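# Move ball to empty post, rack both bars

## Task

Take the ball sitting on a long bar and place it in the cup of the upright post that has no ball; set both long bars into their forked stands; at the end the other ball must also be resting on its post. Everything must stay in place on its own, with no robot holding it. Finally open the grippers and move the arms away.

## Robot and tools

Robots: four identical i2rt Big YAM arms named arm1, arm2, arm3 and arm4. Each has six revolute joints, a two-finger gripper and a wrist camera. A fixed room camera, cam_high, views the scene from above. The hand reaches roughly 1.0 m from the joint 1 axis at full stretch. Joints move at different speeds, so the hand can sweep a wide, unexpected path between two postures.

Frames: one shared scene frame, origin on the floor, +z upward. The hand point is midway between the fingertips. The hand's z axis runs along the fingers, and the fingers open and close along its y axis. Each arm's foot pose is real but never printed. With joints 1 and 6 at 0 and the hand level and pointing forward, the wrist camera is above the hand looking toward the fingertips.

Joint meanings, ranges (radians unless noted) and done-tolerance:
- joint1_rad: -2.879 to 2.879, ±0.045. Spins the arm about its foot; positive is counter-clockwise seen from above; 0 means the arm extends the way the foot faces.
- joint2_rad: 0 to 3.141, ±0.14. Shoulder; 0 has the upper arm roughly level pointing back; increasing raises it and then carries it forward.
- joint3_rad: 0 to 3.019, ±0.09. Elbow; 0 is fully folded; increasing opens it.
- joint4_rad: -1.692 to 1.57, ±0.055. Hand pitch; positive tips the fingers up.
- joint5_rad: -1.57 to 1.57, ±0.03. Sideways hand swing; positive goes to the arm's right.
- joint6_rad: -2.094 to 2.094, ±0.035. Hand roll; positive is clockwise viewed from behind the hand.
- gripper_m: 0 to 0.093 metres, ±0.003. Fingertip separation (each finger sits at half of it). Grip force is capped near 50 to 62 N per pad, lower on some grippers.

Tools:
- execute_actions: argument actions is a list holding exactly one action (or empty, which only returns state and images). The action is an object keyed by arm name; each arm gets {"joints": {...}} with any subset of the seven keys above. Every value is an absolute target for that joint, not an offset. All named motions begin together and may finish at different times; one action lasts at most 15 s. Joints or arms you omit may keep driving toward earlier targets. An unknown key or out-of-range number makes the whole call rejected with nothing moving. Optional cameras: a list of names from arm1_cam_wrist, arm2_cam_wrist, arm3_cam_wrist, arm4_cam_wrist, cam_high, all; omitted, null or ["all"] gives every camera, [] gives none. The pictures line lists cameras in image order.
- wait: seconds from 0 to 10; commands nothing new and returns state and images as an empty action would.
- zoom_image: camera (one of the five names) and region [x0, y0, x1, y1] in pixels, top-left origin, at most 504 by 504; only for cameras that returned full images in the latest result.
- read_manual: section, only "licences"; gives licence text, moves nothing.
- finished_scene: scene, the integer number of the current scene. Irreversible; the result reports whether the goal was met. Call it only once everything rests stably without grippers holding anything.

Reading results: joint_positions gives current angles and gripper opening. joint_status tells how each commanded motion of the last accepted action ended: off_target (stopped short and may still push), contact_stop or time_out (target dropped, joint holds where it stopped, except a timed-out joint still pushing, which on_its_own names; its kept target lies within 0.375, 0.375, 0.113, 0.225, 0.075, 0.3 rad of its position for joints 1-6 and it will continue if the path clears), not_followed (a safety check withheld that arm's targets, shown with a "joint command not followed" line and often a cause; grippers in the same action still move; withheld targets may be retried with later actions). on_its_own describes joints this call did not command; its "held at" is the held target, not the position. Joint torques are listed in joint order without the gripper; they carry per-arm offsets, scale and noise and are nonzero even in free air. A MOTOR HOT line appears from 85 °C; at 100 °C an OVER-TEMPERATURE FAULT drops that whole arm, and affected keys read limit_stop_at_motor_heat (resend the target). A reported stop skips your remaining motion calls in that reply.

Cautions: the arms do not halt on contact and can shove hard; to relieve a push, command a joint to its reported position. Tiny target changes may produce no motion. Loaded joints sag. Sustained pushing or holding heats motors, even while you are thinking, since the robot keeps its last command then. Never let two arms press together; the self/inter-arm check can be late and ignores fingers, gripper housings and wrist cameras, and no line reports arm-to-arm contact. Contact by objects does not count. Do not drop, slam or knock items off the work area or to the floor. Loose objects may occasionally get a small push from outside. Faster robot motion is better, but stability matters most.

Each tool is called after "Request:" by a JSON object that holds its "op" and its "data", one argument or row to a line.

## Session

Request:
{"op": "execute_actions", "data": {
  "actions": []
}}

Scene clock: 0.00 s.
Joint torques (N m, as the arm reports them, + toward a larger angle): no reading
arm1.joint_positions: joint1_rad=+0.043 joint2_rad=+0.576 joint3_rad=+1.444 joint4_rad=-1.495 joint5_rad=+0.190 joint6_rad=+0.132 gripper_m=+0.095
arm1.joint_status: not commanded
arm1.hand: x=+1.2625 y=+0.0249 z=+1.3421 quat_wxyz=(+0.044, -0.885, +0.082, +0.457) (m; scene frame)
arm2.joint_positions: joint1_rad=+0.060 joint2_rad=+0.487 joint3_rad=+1.472 joint4_rad=-1.247 joint5_rad=-0.045 joint6_rad=-0.451 gripper_m=+0.094
arm2.joint_status: not commanded
arm2.hand: x=+0.0329 y=+1.2836 z=+1.4023 quat_wxyz=(-0.361, -0.370, -0.703, +0.488) (m; scene frame)
arm3.joint_positions: joint1_rad=-0.239 joint2_rad=+0.601 joint3_rad=+1.362 joint4_rad=-1.438 joint5_rad=+0.092 joint6_rad=-0.253 gripper_m=+0.095
arm3.joint_status: not commanded
arm3.hand: x=-1.2515 y=-0.0648 z=+1.3407 quat_wxyz=(-0.412, -0.020, -0.898, +0.154) (m; scene frame)
arm4.joint_positions: joint1_rad=+0.235 joint2_rad=+0.544 joint3_rad=+1.342 joint4_rad=-1.150 joint5_rad=+0.123 joint6_rad=-0.234 gripper_m=+0.094
arm4.joint_status: not commanded
arm4.hand: x=-0.0432 y=-1.2234 z=+1.3557 quat_wxyz=(-0.429, +0.690, -0.441, -0.380) (m; scene frame)
pictures: arm1_cam_wrist, arm2_cam_wrist, arm3_cam_wrist, arm4_cam_wrist, cam_high
Images, in order (width x height): arm1_cam_wrist 616x616, arm2_cam_wrist 616x616, arm3_cam_wrist 616x616, arm4_cam_wrist 616x616, cam_high 896x504.

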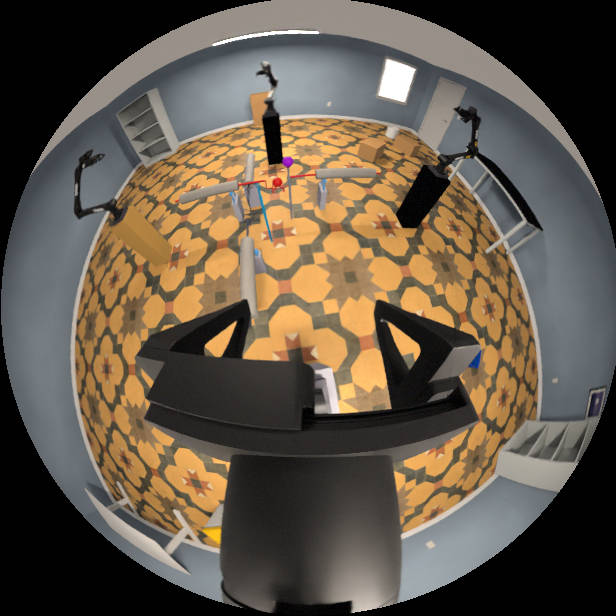

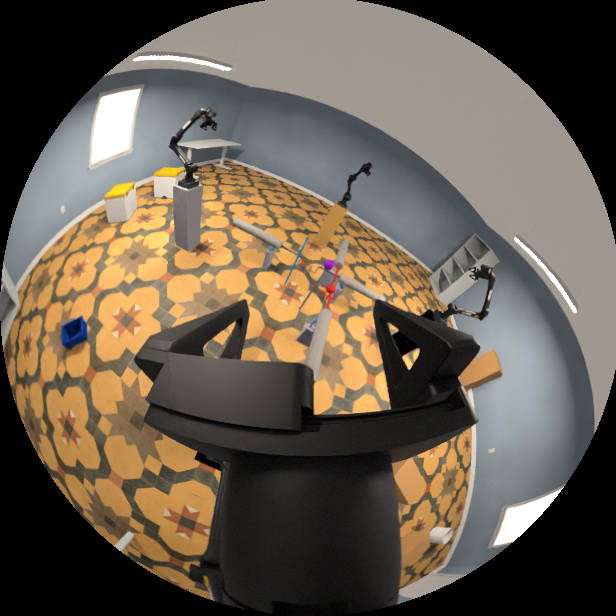

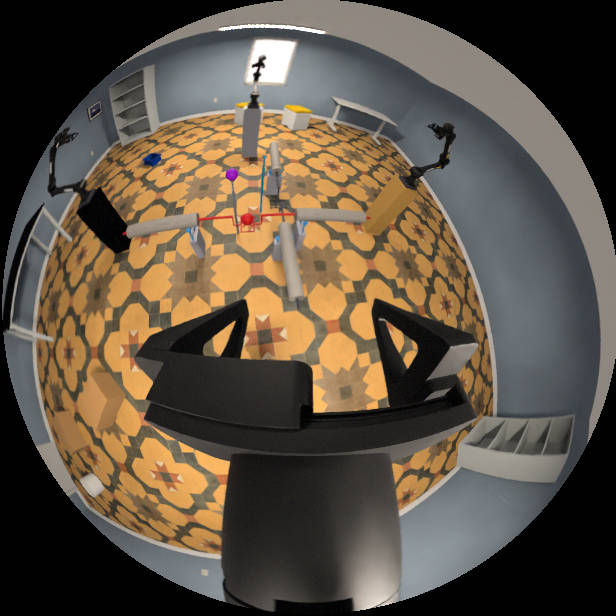

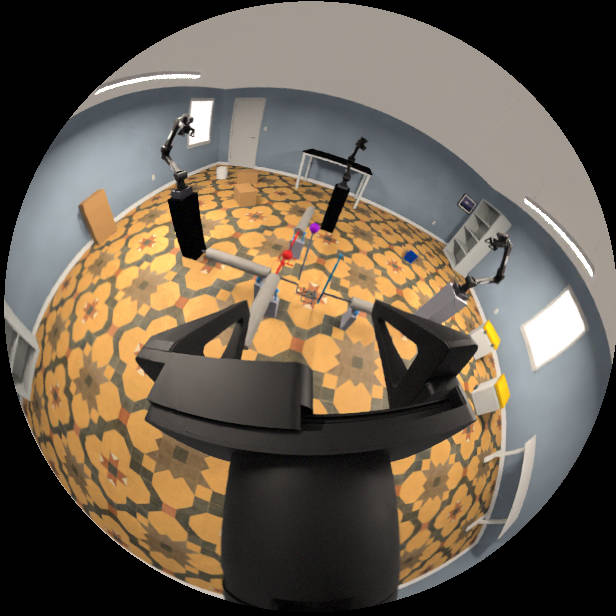

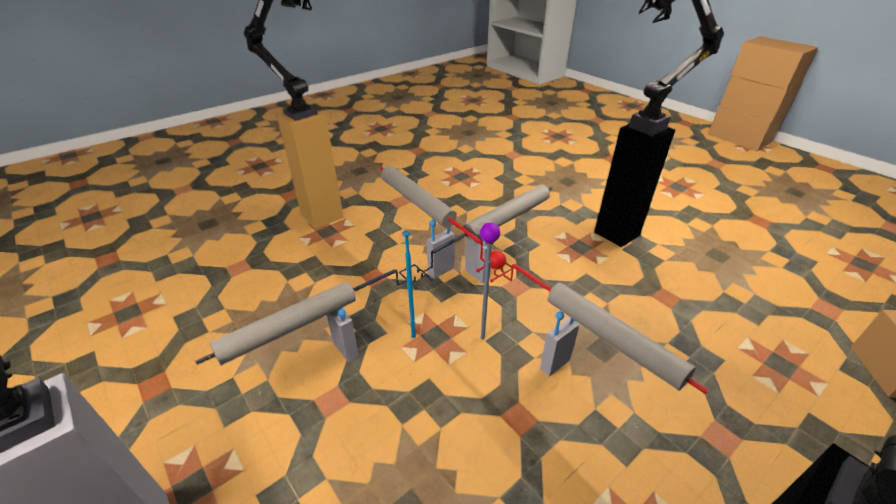

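Request:
{"op": "zoom_image", "data": {
  "camera": "cam_high",
  "region": [320, 190, 620, 380]
}}

Request:
{"op": "zoom_image", "data": {
  "camera": "arm3_cam_wrist",
  "region": [170, 140, 330, 270]
}}

Request:
{"op": "zoom_image", "data": {
  "camera": "arm4_cam_wrist",
  "region": [240, 200, 380, 330]
}}

Region (320, 190, 620, 380) of cam_high's 896x504 image, scaled by 1.680, with more detail than that image has; it fills the top 319 rows of this view, and the rest is white.

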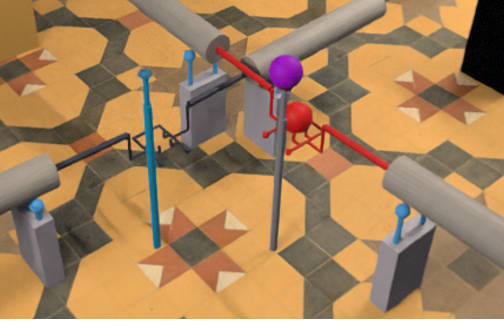

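Region (170, 140, 330, 270) of arm3_cam_wrist's 616x616 image, scaled by 3.150, with more detail than that image has; it fills the top 410 rows of this view, and the rest is white.

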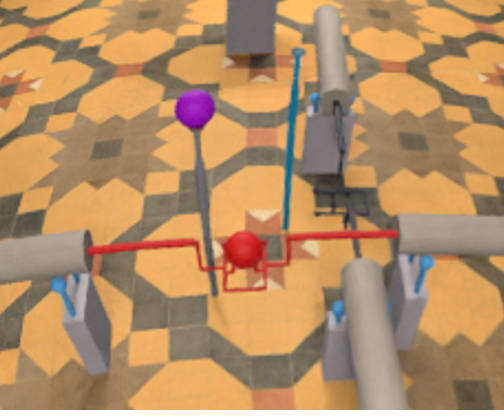

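Region (240, 200, 380, 330) of arm4_cam_wrist's 616x616 image, scaled by 3.600, with more detail than that image has; it fills the top 468 rows of this view, and the rest is white.

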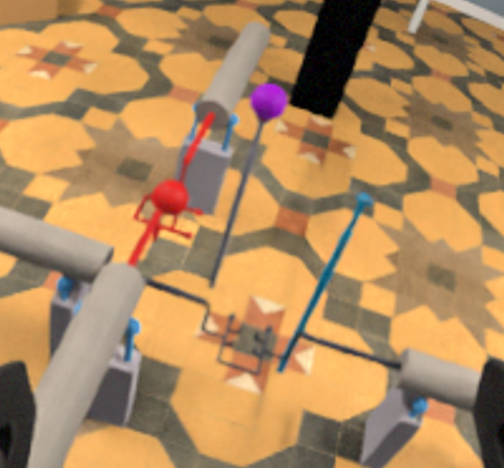

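Request:
{"op": "execute_actions", "data": {
  "actions": [
    {"arm2":{"joints":{"joint1_rad":-0.4,"joint2_rad":1.99,"joint3_rad":1.18,"joint4_rad":-0.76,"joint5_rad":0,"joint6_rad":-0.4}},"arm4":{"joints":{"joint1_rad":0.4,"joint2_rad":1.99,"joint3_rad":1.18,"joint4_rad":-0.76,"joint5_rad":0,"joint6_rad":0.4}},"arm1":{"joints":{"joint1_rad":0,"joint2_rad":2.0,"joint3_rad":2.3,"joint4_rad":-1.0,"joint5_rad":0,"joint6_rad":0}},"arm3":{"joints":{"joint1_rad":0,"joint2_rad":2.0,"joint3_rad":1.6,"joint4_rad":0.4,"joint5_rad":0,"joint6_rad":0}}}
  ]
}}

Scene clock: 23.50 s.
Joint torques (N m, as the arm reports them, + toward a larger angle): arm1=[ -3.33 -19.41  13.31   1.47  -0.12  -0.32] | arm2=[  0.96 -17.81   6.61   0.57  -0.02   0.21] | arm3=[  1.07 -20.98  11.21   3.28  -0.19   0.06] | arm4=[ -1.99 -16.25   5.8    0.8    0.04   0.15]
arm1.joint_positions: joint1_rad=+0.009 joint2_rad=+2.013 joint3_rad=+2.252 joint4_rad=-1.008 joint5_rad=+0.005 joint6_rad=+0.014 gripper_m=+0.095
arm1.joint_status: all done
arm1.hand: x=+0.6559 y=-0.0065 z=+1.1606 quat_wxyz=(-0.003, -0.921, +0.003, +0.389) (m; scene frame)
arm2.joint_positions: joint1_rad=-0.396 joint2_rad=+1.986 joint3_rad=+1.176 joint4_rad=-0.768 joint5_rad=-0.003 joint6_rad=-0.412 gripper_m=+0.094
arm2.joint_status: all done
arm2.hand: x=-0.1700 y=+0.9815 z=+0.7095 quat_wxyz=(+0.005, -0.683, -0.730, +0.000) (m; scene frame)
arm3.joint_positions: joint1_rad=-0.010 joint2_rad=+2.004 joint3_rad=+1.580 joint4_rad=+0.378 joint5_rad=+0.002 joint6_rad=-0.011 gripper_m=+0.095
arm3.joint_status: all done
arm3.hand: x=-0.6171 y=-0.0214 z=+1.1138 quat_wxyz=(-0.694, -0.003, -0.719, +0.019) (m; scene frame)
arm4.joint_positions: joint1_rad=+0.398 joint2_rad=+1.992 joint3_rad=+1.180 joint4_rad=-0.768 joint5_rad=+0.001 joint6_rad=+0.392 gripper_m=+0.094
arm4.joint_status: all done
arm4.hand: x=-0.2158 y=-1.0000 z=+0.7073 quat_wxyz=(+0.002, +0.727, -0.687, +0.004) (m; scene frame)
pictures: arm1_cam_wrist, arm2_cam_wrist, arm3_cam_wrist, arm4_cam_wrist, cam_high
Images, in order (width x height): arm1_cam_wrist 616x616, arm2_cam_wrist 616x616, arm3_cam_wrist 616x616, arm4_cam_wrist 616x616, cam_high 896x504.

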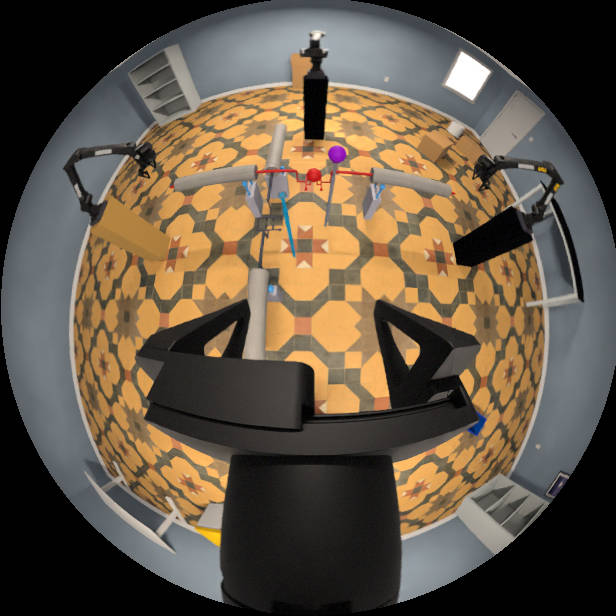

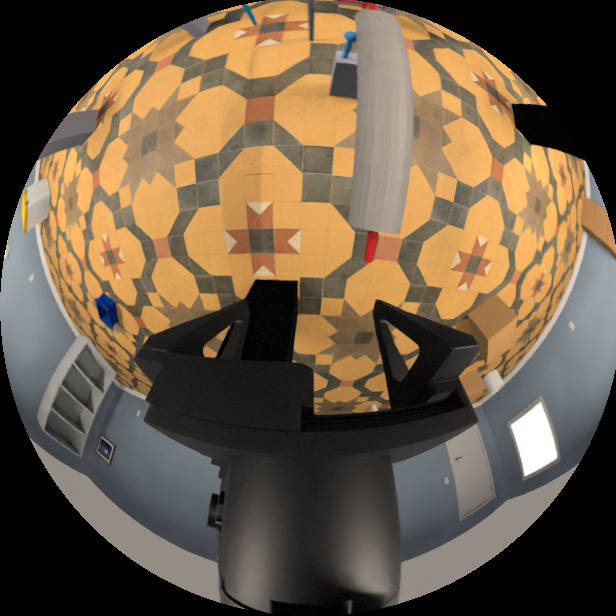

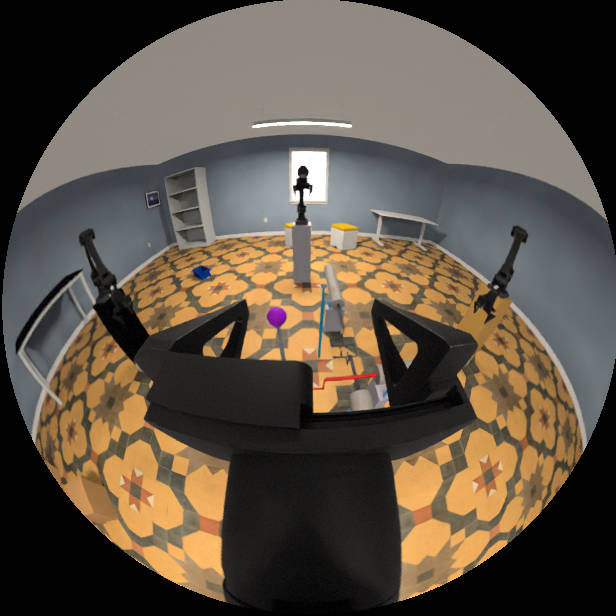

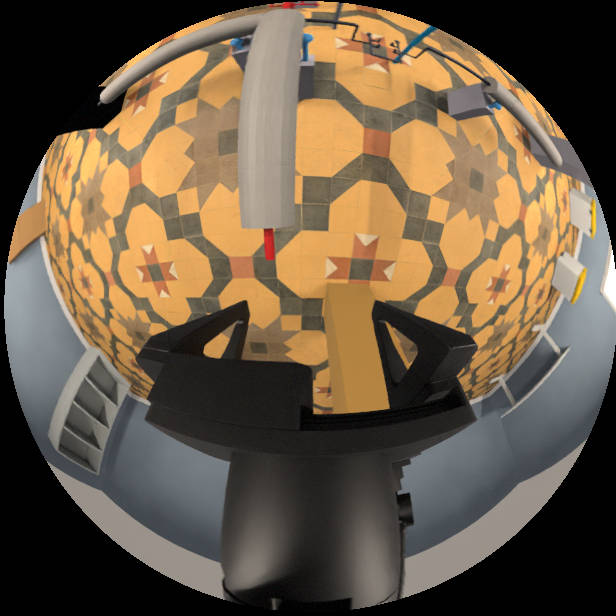

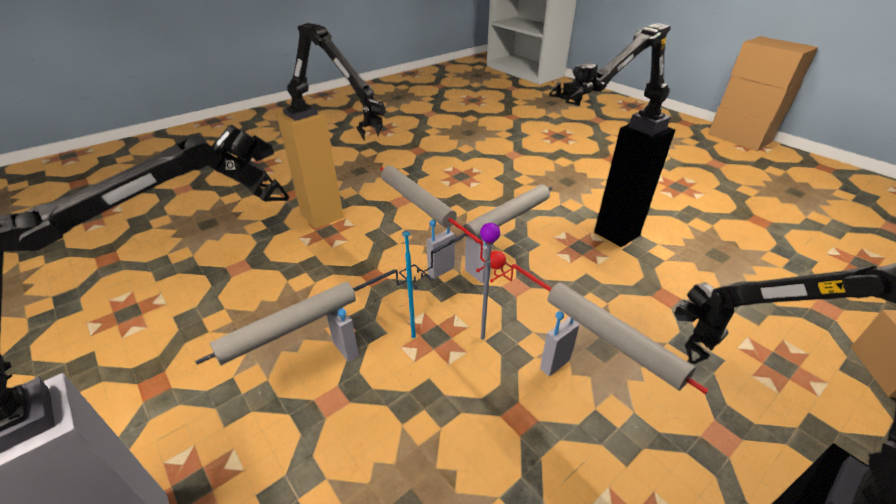

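Request:
{"op": "execute_actions", "data": {
  "actions": [
    {"arm2":{"joints":{"joint1_rad":-0.63,"joint2_rad":2.383,"joint3_rad":1.348,"joint4_rad":-0.536,"joint6_rad":-0.58}},"arm4":{"joints":{"joint1_rad":0.525,"joint2_rad":2.383,"joint3_rad":1.348,"joint4_rad":-0.536,"joint6_rad":0.58}},"arm1":{"joints":{"joint1_rad":0.13,"joint2_rad":2.3,"joint3_rad":1.7,"joint4_rad":0.9,"joint5_rad":0.13}},"arm3":{"joints":{"joint2_rad":1.2,"joint3_rad":1.2,"joint4_rad":-0.2}}}
  ]
}}

Scene clock: 38.30 s.
Joint torques (N m, as the arm reports them, + toward a larger angle): arm1=[ -2.98 -19.41  10.57   2.19   0.23  -0.31] | arm2=[  2.11 -22.47   5.42   0.37  -0.1   -0.09] | arm3=[ 0.88 -7.3  10.24  2.02 -0.22  0.06] | arm4=[ -1.92 -17.85   4.8    0.89   0.1    0.18]
arm1.joint_positions: joint1_rad=+0.133 joint2_rad=+2.296 joint3_rad=+1.667 joint4_rad=+0.872 joint5_rad=+0.126 joint6_rad=+0.013 gripper_m=+0.095
arm1.joint_status: all done
arm1.hand: x=+0.5841 y=-0.0950 z=+1.0006 quat_wxyz=(-0.019, -0.618, +0.012, +0.786) (m; scene frame)
arm2.joint_positions: joint1_rad=-0.639 joint2_rad=+2.394 joint3_rad=+1.336 joint4_rad=-0.541 joint5_rad=+0.000 joint6_rad=-0.567 gripper_m=+0.094
arm2.joint_status: all done
arm2.hand: x=-0.2957 y=+1.0131 z=+0.5435 quat_wxyz=(+0.007, -0.715, -0.699, -0.010) (m; scene frame)
arm3.joint_positions: joint1_rad=-0.010 joint2_rad=+1.189 joint3_rad=+1.203 joint4_rad=-0.195 joint5_rad=+0.002 joint6_rad=-0.011 gripper_m=+0.095
arm3.joint_status: all done
arm3.hand: x=-0.8879 y=-0.0116 z=+1.3018 quat_wxyz=(-0.644, -0.004, -0.764, +0.018) (m; scene frame)
arm4.joint_positions: joint1_rad=+0.526 joint2_rad=+2.385 joint3_rad=+1.341 joint4_rad=-0.546 joint5_rad=+0.000 joint6_rad=+0.572 gripper_m=+0.094
arm4.joint_status: all done
arm4.hand: x=-0.2895 y=-1.0046 z=+0.5469 quat_wxyz=(+0.003, +0.709, -0.705, +0.009) (m; scene frame)
pictures: arm1_cam_wrist, arm2_cam_wrist, arm3_cam_wrist, arm4_cam_wrist, cam_high
Images, in order (width x height): arm1_cam_wrist 616x616, arm2_cam_wrist 616x616, arm3_cam_wrist 616x616, arm4_cam_wrist 616x616, cam_high 896x504.

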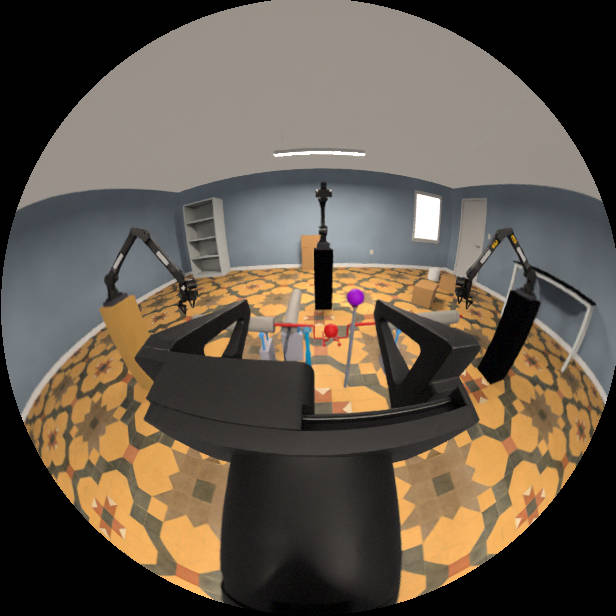

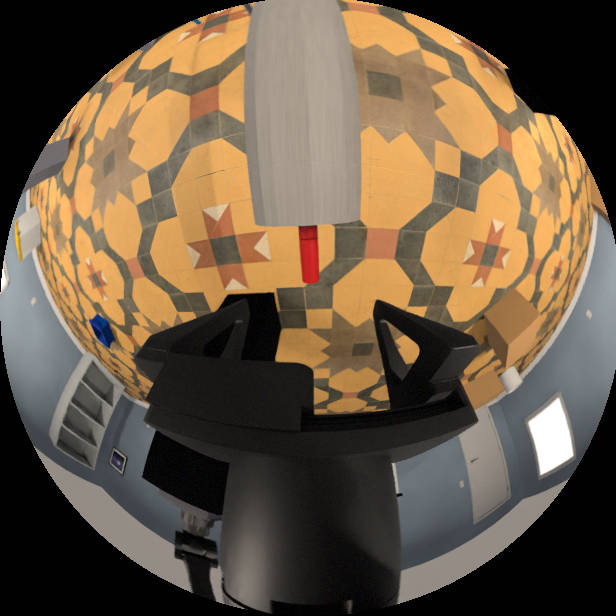

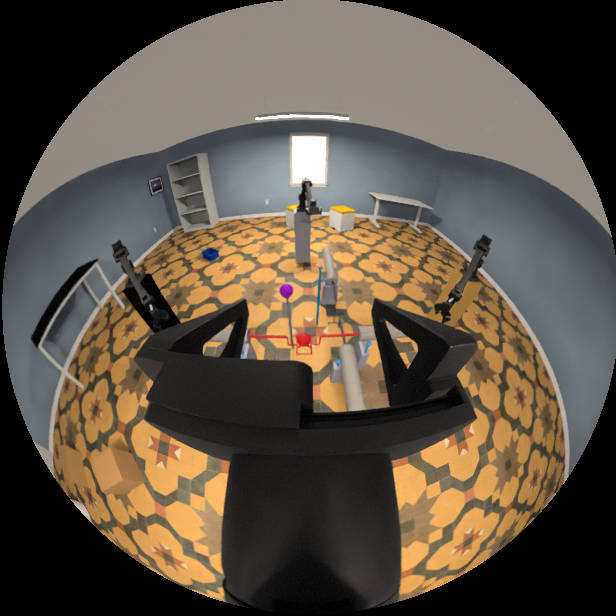

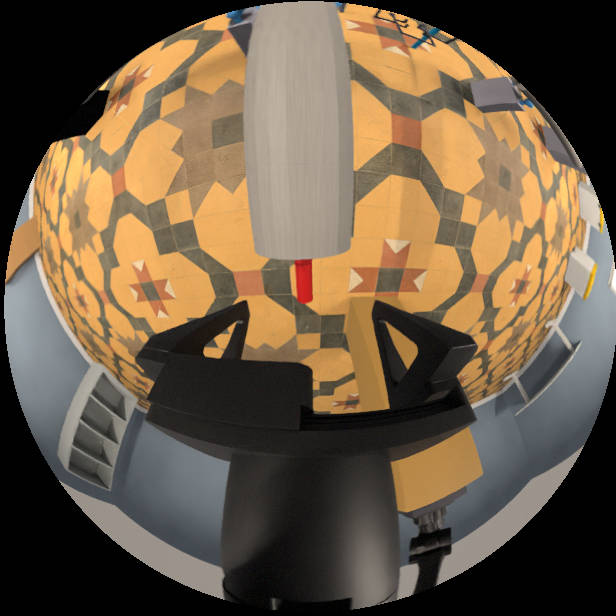

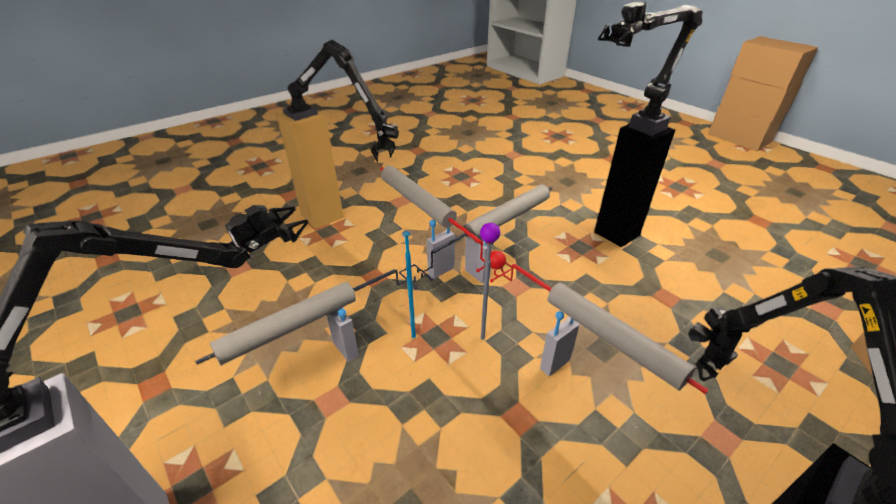

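Request:
{"op": "execute_actions", "data": {
  "actions": [
    {"arm2":{"joints":{"joint2_rad":2.58,"joint3_rad":1.44,"joint4_rad":-0.415,"joint6_rad":-0.595}},"arm4":{"joints":{"joint1_rad":0.555,"joint2_rad":2.573,"joint3_rad":1.39,"joint4_rad":-0.38,"joint6_rad":0.61}},"arm1":{"joints":{"joint4_rad":0.45}},"arm3":{"joints":{"joint4_rad":-0.6}}}
  ]
}}

Scene clock: 48.63 s.
Joint torques (N m, as the arm reports them, + toward a larger angle): arm1=[ -2.93 -19.4   10.78   0.99   0.28  -0.3 ] | arm2=[  2.18 -21.83   4.25   0.47  -0.12  -0.08] | arm3=[ 0.9  -7.34 10.06  1.95 -0.2   0.06] | arm4=[ -1.8  -18.54   3.79   0.9    0.13   0.15]
arm1.joint_positions: joint1_rad=+0.133 joint2_rad=+2.296 joint3_rad=+1.667 joint4_rad=+0.465 joint5_rad=+0.126 joint6_rad=+0.013 gripper_m=+0.095
arm1.joint_status: all done
arm1.hand: x=+0.5806 y=-0.0955 z=+0.9018 quat_wxyz=(+0.000, -0.763, -0.006, +0.646) (m; scene frame)
arm2.joint_positions: joint1_rad=-0.639 joint2_rad=+2.577 joint3_rad=+1.434 joint4_rad=-0.419 joint5_rad=+0.000 joint6_rad=-0.582 gripper_m=+0.094
arm2.joint_status: all done
arm2.hand: x=-0.3034 y=+1.0030 z=+0.4661 quat_wxyz=(+0.004, -0.710, -0.704, +0.008) (m; scene frame)
arm3.joint_positions: joint1_rad=-0.010 joint2_rad=+1.189 joint3_rad=+1.203 joint4_rad=-0.593 joint5_rad=+0.002 joint6_rad=-0.011 gripper_m=+0.095
arm3.joint_status: all done
arm3.hand: x=-0.9230 y=-0.0116 z=+1.2110 quat_wxyz=(-0.481, -0.005, -0.877, +0.016) (m; scene frame)
arm4.joint_positions: joint1_rad=+0.555 joint2_rad=+2.578 joint3_rad=+1.384 joint4_rad=-0.391 joint5_rad=+0.000 joint6_rad=+0.602 gripper_m=+0.094
arm4.joint_status: all done
arm4.hand: x=-0.2932 y=-1.0265 z=+0.4564 quat_wxyz=(+0.002, +0.708, -0.706, +0.007) (m; scene frame)
pictures: arm1_cam_wrist, arm2_cam_wrist, arm3_cam_wrist, arm4_cam_wrist, cam_high
Images, in order (width x height): arm1_cam_wrist 616x616, arm2_cam_wrist 616x616, arm3_cam_wrist 616x616, arm4_cam_wrist 616x616, cam_high 896x504.

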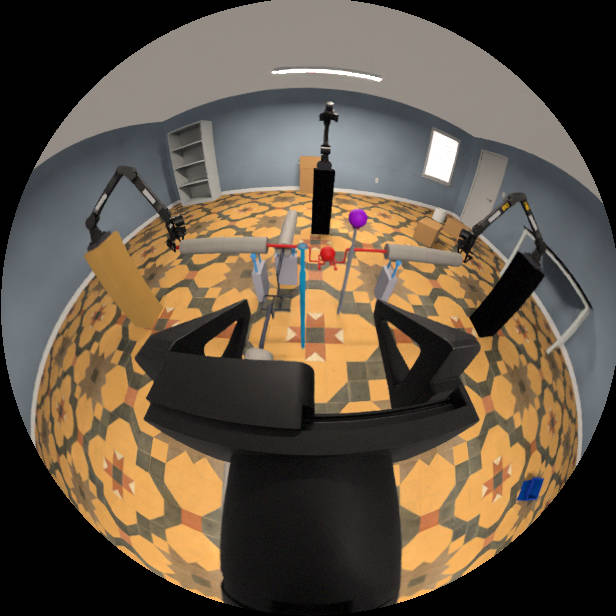

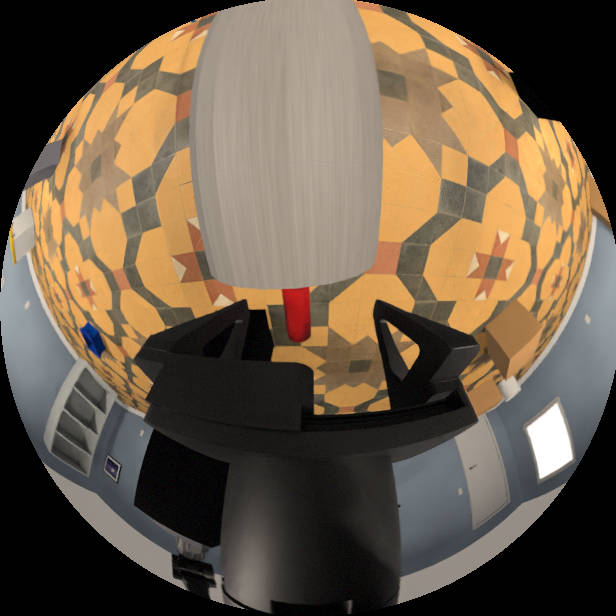

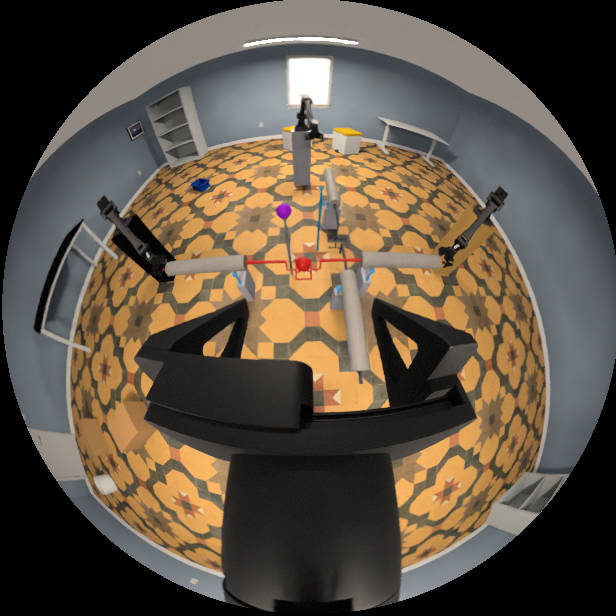

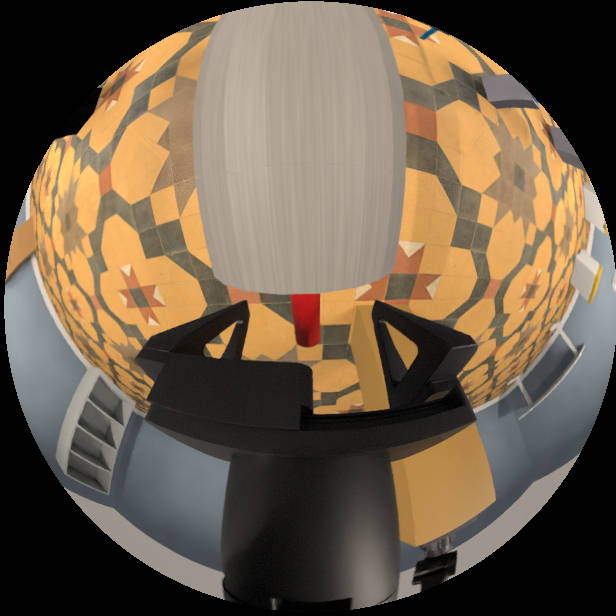

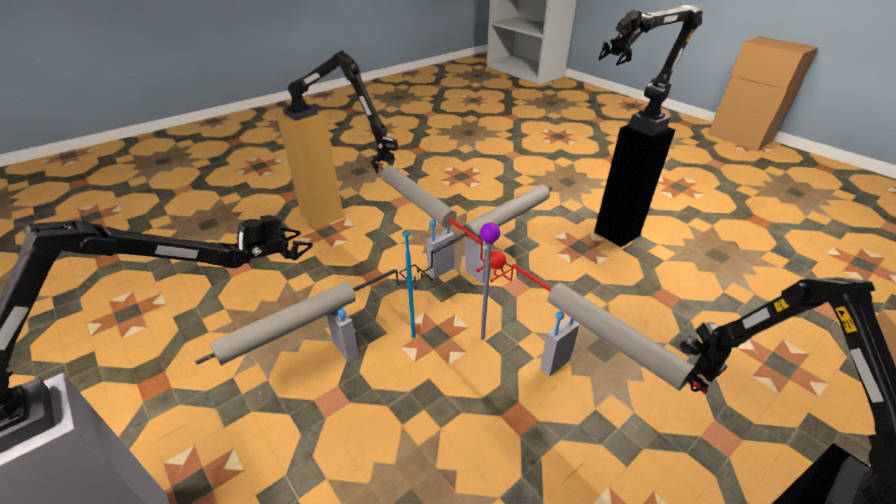

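Request:
{"op": "execute_actions", "data": {
  "actions": [
    {"arm2":{"joints":{"joint2_rad":2.635,"joint4_rad":-0.365}},"arm4":{"joints":{"joint2_rad":2.61,"joint3_rad":1.415,"joint4_rad":-0.36}}}
  ],
  "cameras": []
}}

Request:
{"op": "execute_actions", "data": {
  "actions": [
    {"arm2":{"joints":{"gripper_m":0}},"arm4":{"joints":{"gripper_m":0}}}
  ],
  "cameras": ["arm2_cam_wrist","arm4_cam_wrist","cam_high"]
}}

Request:
{"op": "zoom_image", "data": {
  "camera": "cam_high",
  "region": [640, 310, 780, 420]
}}

Scene clock: 56.37 s.
Joint torques (N m, as the arm reports them, + toward a larger angle): arm1=[ -2.92 -19.39  10.77   0.99   0.28  -0.3 ] | arm2=[  2.06 -20.26   4.04   0.78  -0.11  -0.08] | arm3=[ 1.05 -7.3   9.98  1.84 -0.19  0.04] | arm4=[ -1.49 -16.95   4.86   1.06   0.12   0.18]
arm1.joint_positions: joint1_rad=+0.133 joint2_rad=+2.296 joint3_rad=+1.667 joint4_rad=+0.465 joint5_rad=+0.126 joint6_rad=+0.013 gripper_m=+0.095
arm1.joint_status: not commanded
arm1.hand: x=+0.5806 y=-0.0955 z=+0.9018 quat_wxyz=(+0.000, -0.763, -0.006, +0.646) (m; scene frame)
arm2.joint_positions: joint1_rad=-0.639 joint2_rad=+2.611 joint3_rad=+1.434 joint4_rad=-0.375 joint5_rad=+0.000 joint6_rad=-0.582 gripper_m=+0.094
arm2.joint_status: all done
arm2.hand: x=-0.3010 y=+1.0069 z=+0.4487 quat_wxyz=(+0.003, -0.710, -0.704, +0.013) (m; scene frame)
arm3.joint_positions: joint1_rad=-0.010 joint2_rad=+1.189 joint3_rad=+1.203 joint4_rad=-0.593 joint5_rad=+0.002 joint6_rad=-0.011 gripper_m=+0.095
arm3.joint_status: not commanded
arm3.hand: x=-0.9230 y=-0.0116 z=+1.2110 quat_wxyz=(-0.481, -0.005, -0.877, +0.016) (m; scene frame)
arm4.joint_positions: joint1_rad=+0.555 joint2_rad=+2.594 joint3_rad=+1.392 joint4_rad=-0.372 joint5_rad=+0.000 joint6_rad=+0.602 gripper_m=+0.094
arm4.joint_status: all done
arm4.hand: x=-0.2947 y=-1.0244 z=+0.4497 quat_wxyz=(+0.001, +0.708, -0.706, +0.001) (m; scene frame)
pictures: none
No camera images: the call's "cameras" was empty. Leave "cameras" out to get every camera's image.

Scene clock: 57.10 s.
Joint torques (N m, as the arm reports them, + toward a larger angle): arm1=[ -2.95 -19.4   10.77   1.     0.28  -0.31] | arm2=[  0.86 -19.97   4.31   0.86   0.17  -0.01] | arm3=[ 0.62 -7.25 10.03  1.88 -0.2   0.05] | arm4=[ -1.47 -17.41   4.85   0.83   0.22   0.23]
arm1.joint_positions: joint1_rad=+0.133 joint2_rad=+2.296 joint3_rad=+1.667 joint4_rad=+0.465 joint5_rad=+0.126 joint6_rad=+0.013 gripper_m=+0.095
arm1.joint_status: not commanded
arm1.hand: x=+0.5806 y=-0.0955 z=+0.9018 quat_wxyz=(+0.000, -0.763, -0.006, +0.646) (m; scene frame)
arm2.joint_positions: joint1_rad=-0.629 joint2_rad=+2.612 joint3_rad=+1.429 joint4_rad=-0.378 joint5_rad=-0.009 joint6_rad=-0.589 gripper_m=+0.019
arm2.joint_status: gripper_m off_target (ended at +0.019, target +0.000)
arm2.hand: x=-0.2933 y=+1.0064 z=+0.4476 quat_wxyz=(-0.001, -0.704, -0.711, +0.008) (m; scene frame)
arm3.joint_positions: joint1_rad=-0.010 joint2_rad=+1.189 joint3_rad=+1.203 joint4_rad=-0.593 joint5_rad=+0.002 joint6_rad=-0.011 gripper_m=+0.095
arm3.joint_status: not commanded
arm3.hand: x=-0.9230 y=-0.0116 z=+1.2110 quat_wxyz=(-0.481, -0.005, -0.877, +0.016) (m; scene frame)
arm4.joint_positions: joint1_rad=+0.556 joint2_rad=+2.594 joint3_rad=+1.393 joint4_rad=-0.369 joint5_rad=-0.002 joint6_rad=+0.598 gripper_m=+0.019
arm4.joint_status: gripper_m off_target (ended at +0.019, target +0.000)
arm4.hand: x=-0.2957 y=-1.0243 z=+0.4494 quat_wxyz=(+0.002, +0.710, -0.704, +0.000) (m; scene frame)
pictures: arm2_cam_wrist, arm4_cam_wrist, cam_high
Images, in order (width x height): arm2_cam_wrist 616x616, arm4_cam_wrist 616x616, cam_high 896x504.

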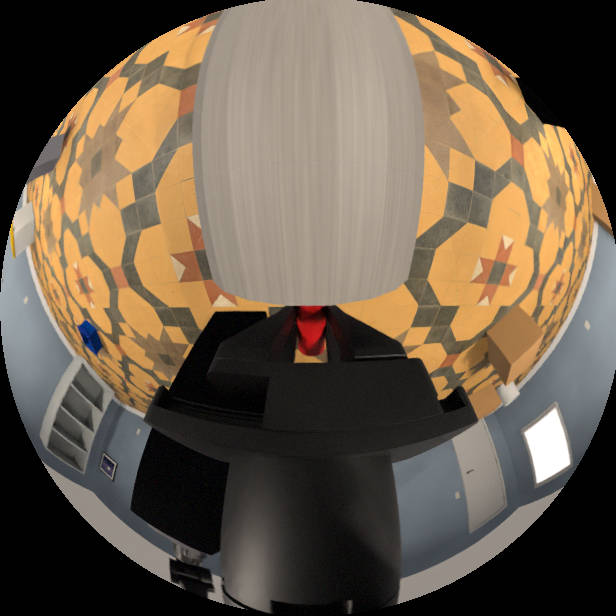

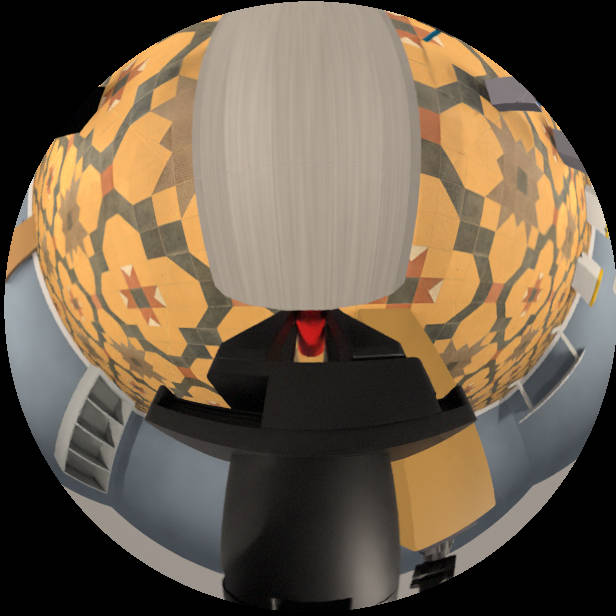

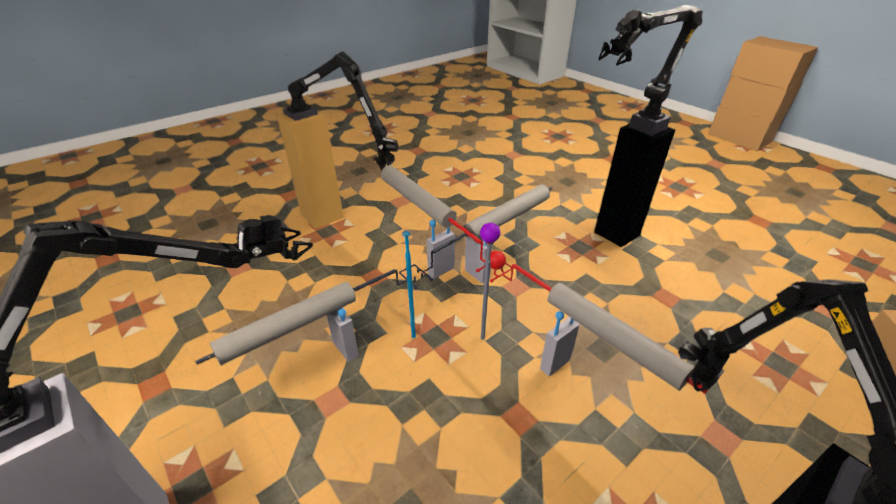

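Region (640, 310, 780, 420) of cam_high's 896x504 image, scaled by 3.600, with more detail than that image has; it fills the top 396 rows of this view, and the rest is white.

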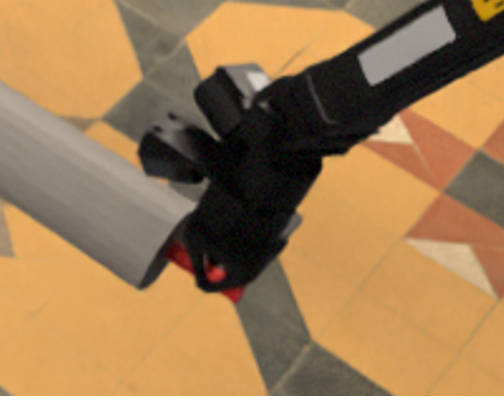

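Request:
{"op": "execute_actions", "data": {
  "actions": [
    {"arm2":{"joints":{"joint2_rad":2.466,"joint3_rad":1.357,"joint4_rad":-0.462}},"arm4":{"joints":{"joint2_rad":2.453,"joint3_rad":1.319,"joint4_rad":-0.437}}}
  ],
  "cameras": []
}}

Request:
{"op": "execute_actions", "data": {
  "actions": [
    {"arm2":{"joints":{"joint2_rad":2.263,"joint3_rad":1.287,"joint4_rad":-0.595}},"arm4":{"joints":{"joint2_rad":2.247,"joint3_rad":1.249,"joint4_rad":-0.573}}}
  ]
}}

Scene clock: 67.87 s.
Joint torques (N m, as the arm reports them, + toward a larger angle): arm1=[ -2.93 -19.36  10.76   0.99   0.28  -0.31] | arm2=[  0.88 -23.73   3.73  -0.51   0.13   0.  ] | arm3=[ 0.77 -7.66  9.99  1.86 -0.22  0.06] | arm4=[ -1.73 -19.33   3.36   0.01   0.09   0.29]
arm1.joint_positions: joint1_rad=+0.133 joint2_rad=+2.296 joint3_rad=+1.667 joint4_rad=+0.465 joint5_rad=+0.126 joint6_rad=+0.013 gripper_m=+0.095
arm1.joint_status: not commanded
arm1.hand: x=+0.5806 y=-0.0955 z=+0.9018 quat_wxyz=(+0.000, -0.763, -0.006, +0.646) (m; scene frame)
arm2.joint_positions: joint1_rad=-0.623 joint2_rad=+2.490 joint3_rad=+1.359 joint4_rad=-0.446 joint5_rad=-0.007 joint6_rad=-0.589 gripper_m=+0.019
arm2.joint_status: all done
arm2.hand: x=-0.2881 y=+1.0088 z=+0.4983 quat_wxyz=(+0.002, -0.702, -0.712, +0.000) (m; scene frame)
arm3.joint_positions: joint1_rad=-0.010 joint2_rad=+1.189 joint3_rad=+1.203 joint4_rad=-0.593 joint5_rad=+0.002 joint6_rad=-0.011 gripper_m=+0.095
arm3.joint_status: not commanded
arm3.hand: x=-0.9230 y=-0.0116 z=+1.2110 quat_wxyz=(-0.481, -0.005, -0.877, +0.016) (m; scene frame)
arm4.joint_positions: joint1_rad=+0.553 joint2_rad=+2.468 joint3_rad=+1.325 joint4_rad=-0.426 joint5_rad=+0.001 joint6_rad=+0.593 gripper_m=+0.019
arm4.joint_status: all done
arm4.hand: x=-0.2941 y=-1.0224 z=+0.5020 quat_wxyz=(+0.000, +0.711, -0.703, -0.001) (m; scene frame)
pictures: none
No camera images: the call's "cameras" was empty. Leave "cameras" out to get every camera's image.

Scene clock: 68.90 s.
Joint torques (N m, as the arm reports them, + toward a larger angle): arm1=[ -2.97 -19.38  10.77   0.99   0.28  -0.3 ] | arm2=[  0.89 -22.52   5.14  -0.33   0.1   -0.01] | arm3=[ 0.58 -7.43 10.08  1.85 -0.2   0.07] | arm4=[ -1.46 -18.23   4.47   0.1    0.1    0.27]
arm1.joint_positions: joint1_rad=+0.133 joint2_rad=+2.296 joint3_rad=+1.667 joint4_rad=+0.465 joint5_rad=+0.126 joint6_rad=+0.013 gripper_m=+0.095
arm1.joint_status: not commanded
arm1.hand: x=+0.5806 y=-0.0955 z=+0.9018 quat_wxyz=(+0.000, -0.763, -0.006, +0.646) (m; scene frame)
arm2.joint_positions: joint1_rad=-0.624 joint2_rad=+2.277 joint3_rad=+1.285 joint4_rad=-0.582 joint5_rad=-0.007 joint6_rad=-0.588 gripper_m=+0.019
arm2.joint_status: all done
arm2.hand: x=-0.2885 y=+1.0071 z=+0.5925 quat_wxyz=(+0.001, -0.702, -0.712, +0.002) (m; scene frame)
arm3.joint_positions: joint1_rad=-0.010 joint2_rad=+1.189 joint3_rad=+1.203 joint4_rad=-0.593 joint5_rad=+0.002 joint6_rad=-0.011 gripper_m=+0.095
arm3.joint_status: not commanded
arm3.hand: x=-0.9230 y=-0.0116 z=+1.2110 quat_wxyz=(-0.481, -0.005, -0.877, +0.016) (m; scene frame)
arm4.joint_positions: joint1_rad=+0.556 joint2_rad=+2.258 joint3_rad=+1.251 joint4_rad=-0.565 joint5_rad=+0.000 joint6_rad=+0.597 gripper_m=+0.019
arm4.joint_status: all done
arm4.hand: x=-0.2952 y=-1.0240 z=+0.5934 quat_wxyz=(+0.001, +0.710, -0.704, +0.000) (m; scene frame)
pictures: arm1_cam_wrist, arm2_cam_wrist, arm3_cam_wrist, arm4_cam_wrist, cam_high
Images, in order (width x height): arm1_cam_wrist 616x616, arm2_cam_wrist 616x616, arm3_cam_wrist 616x616, arm4_cam_wrist 616x616, cam_high 896x504.

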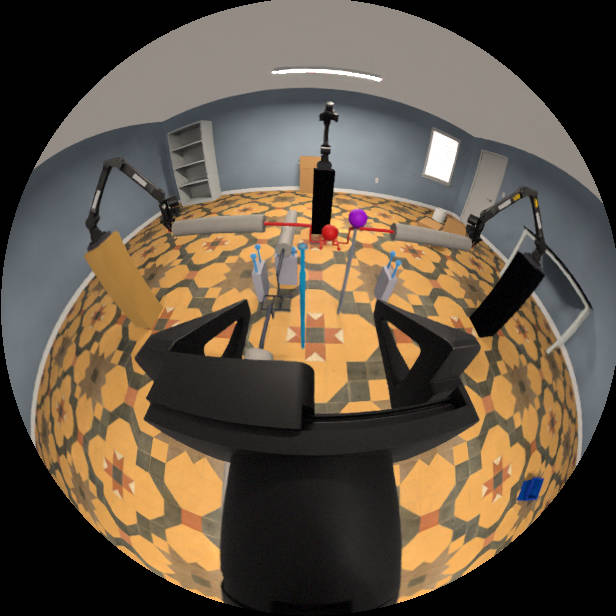

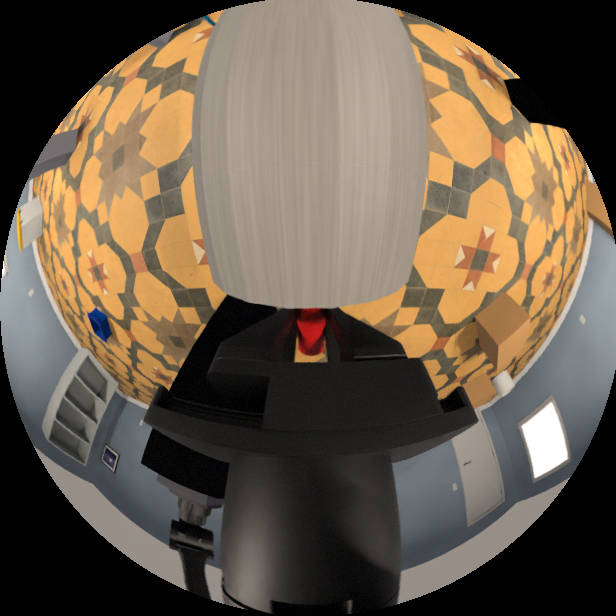

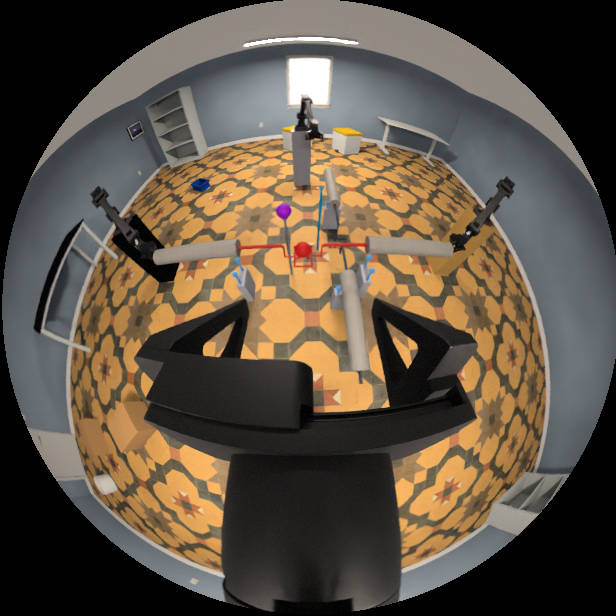

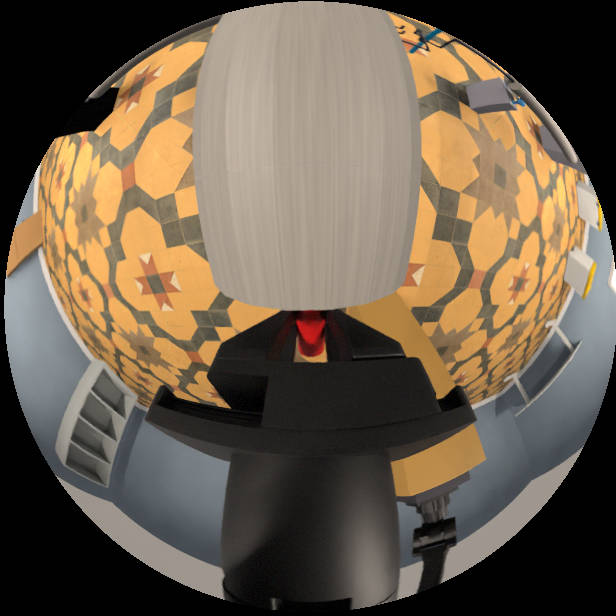

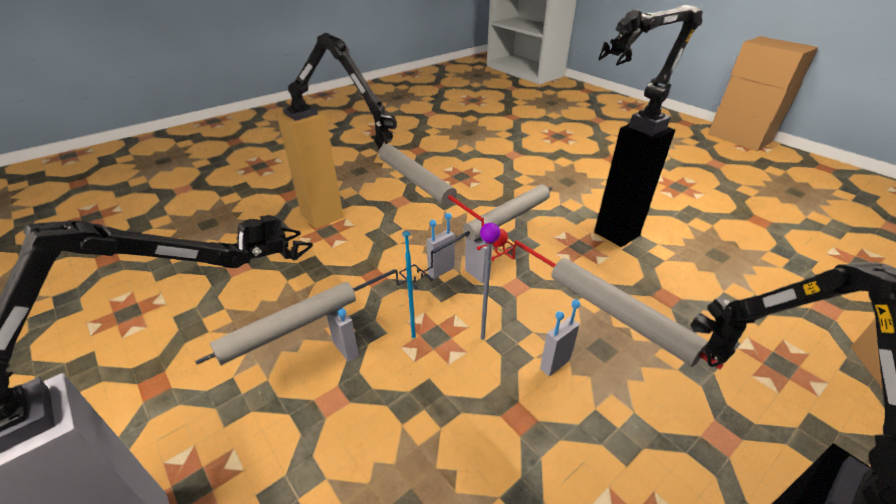

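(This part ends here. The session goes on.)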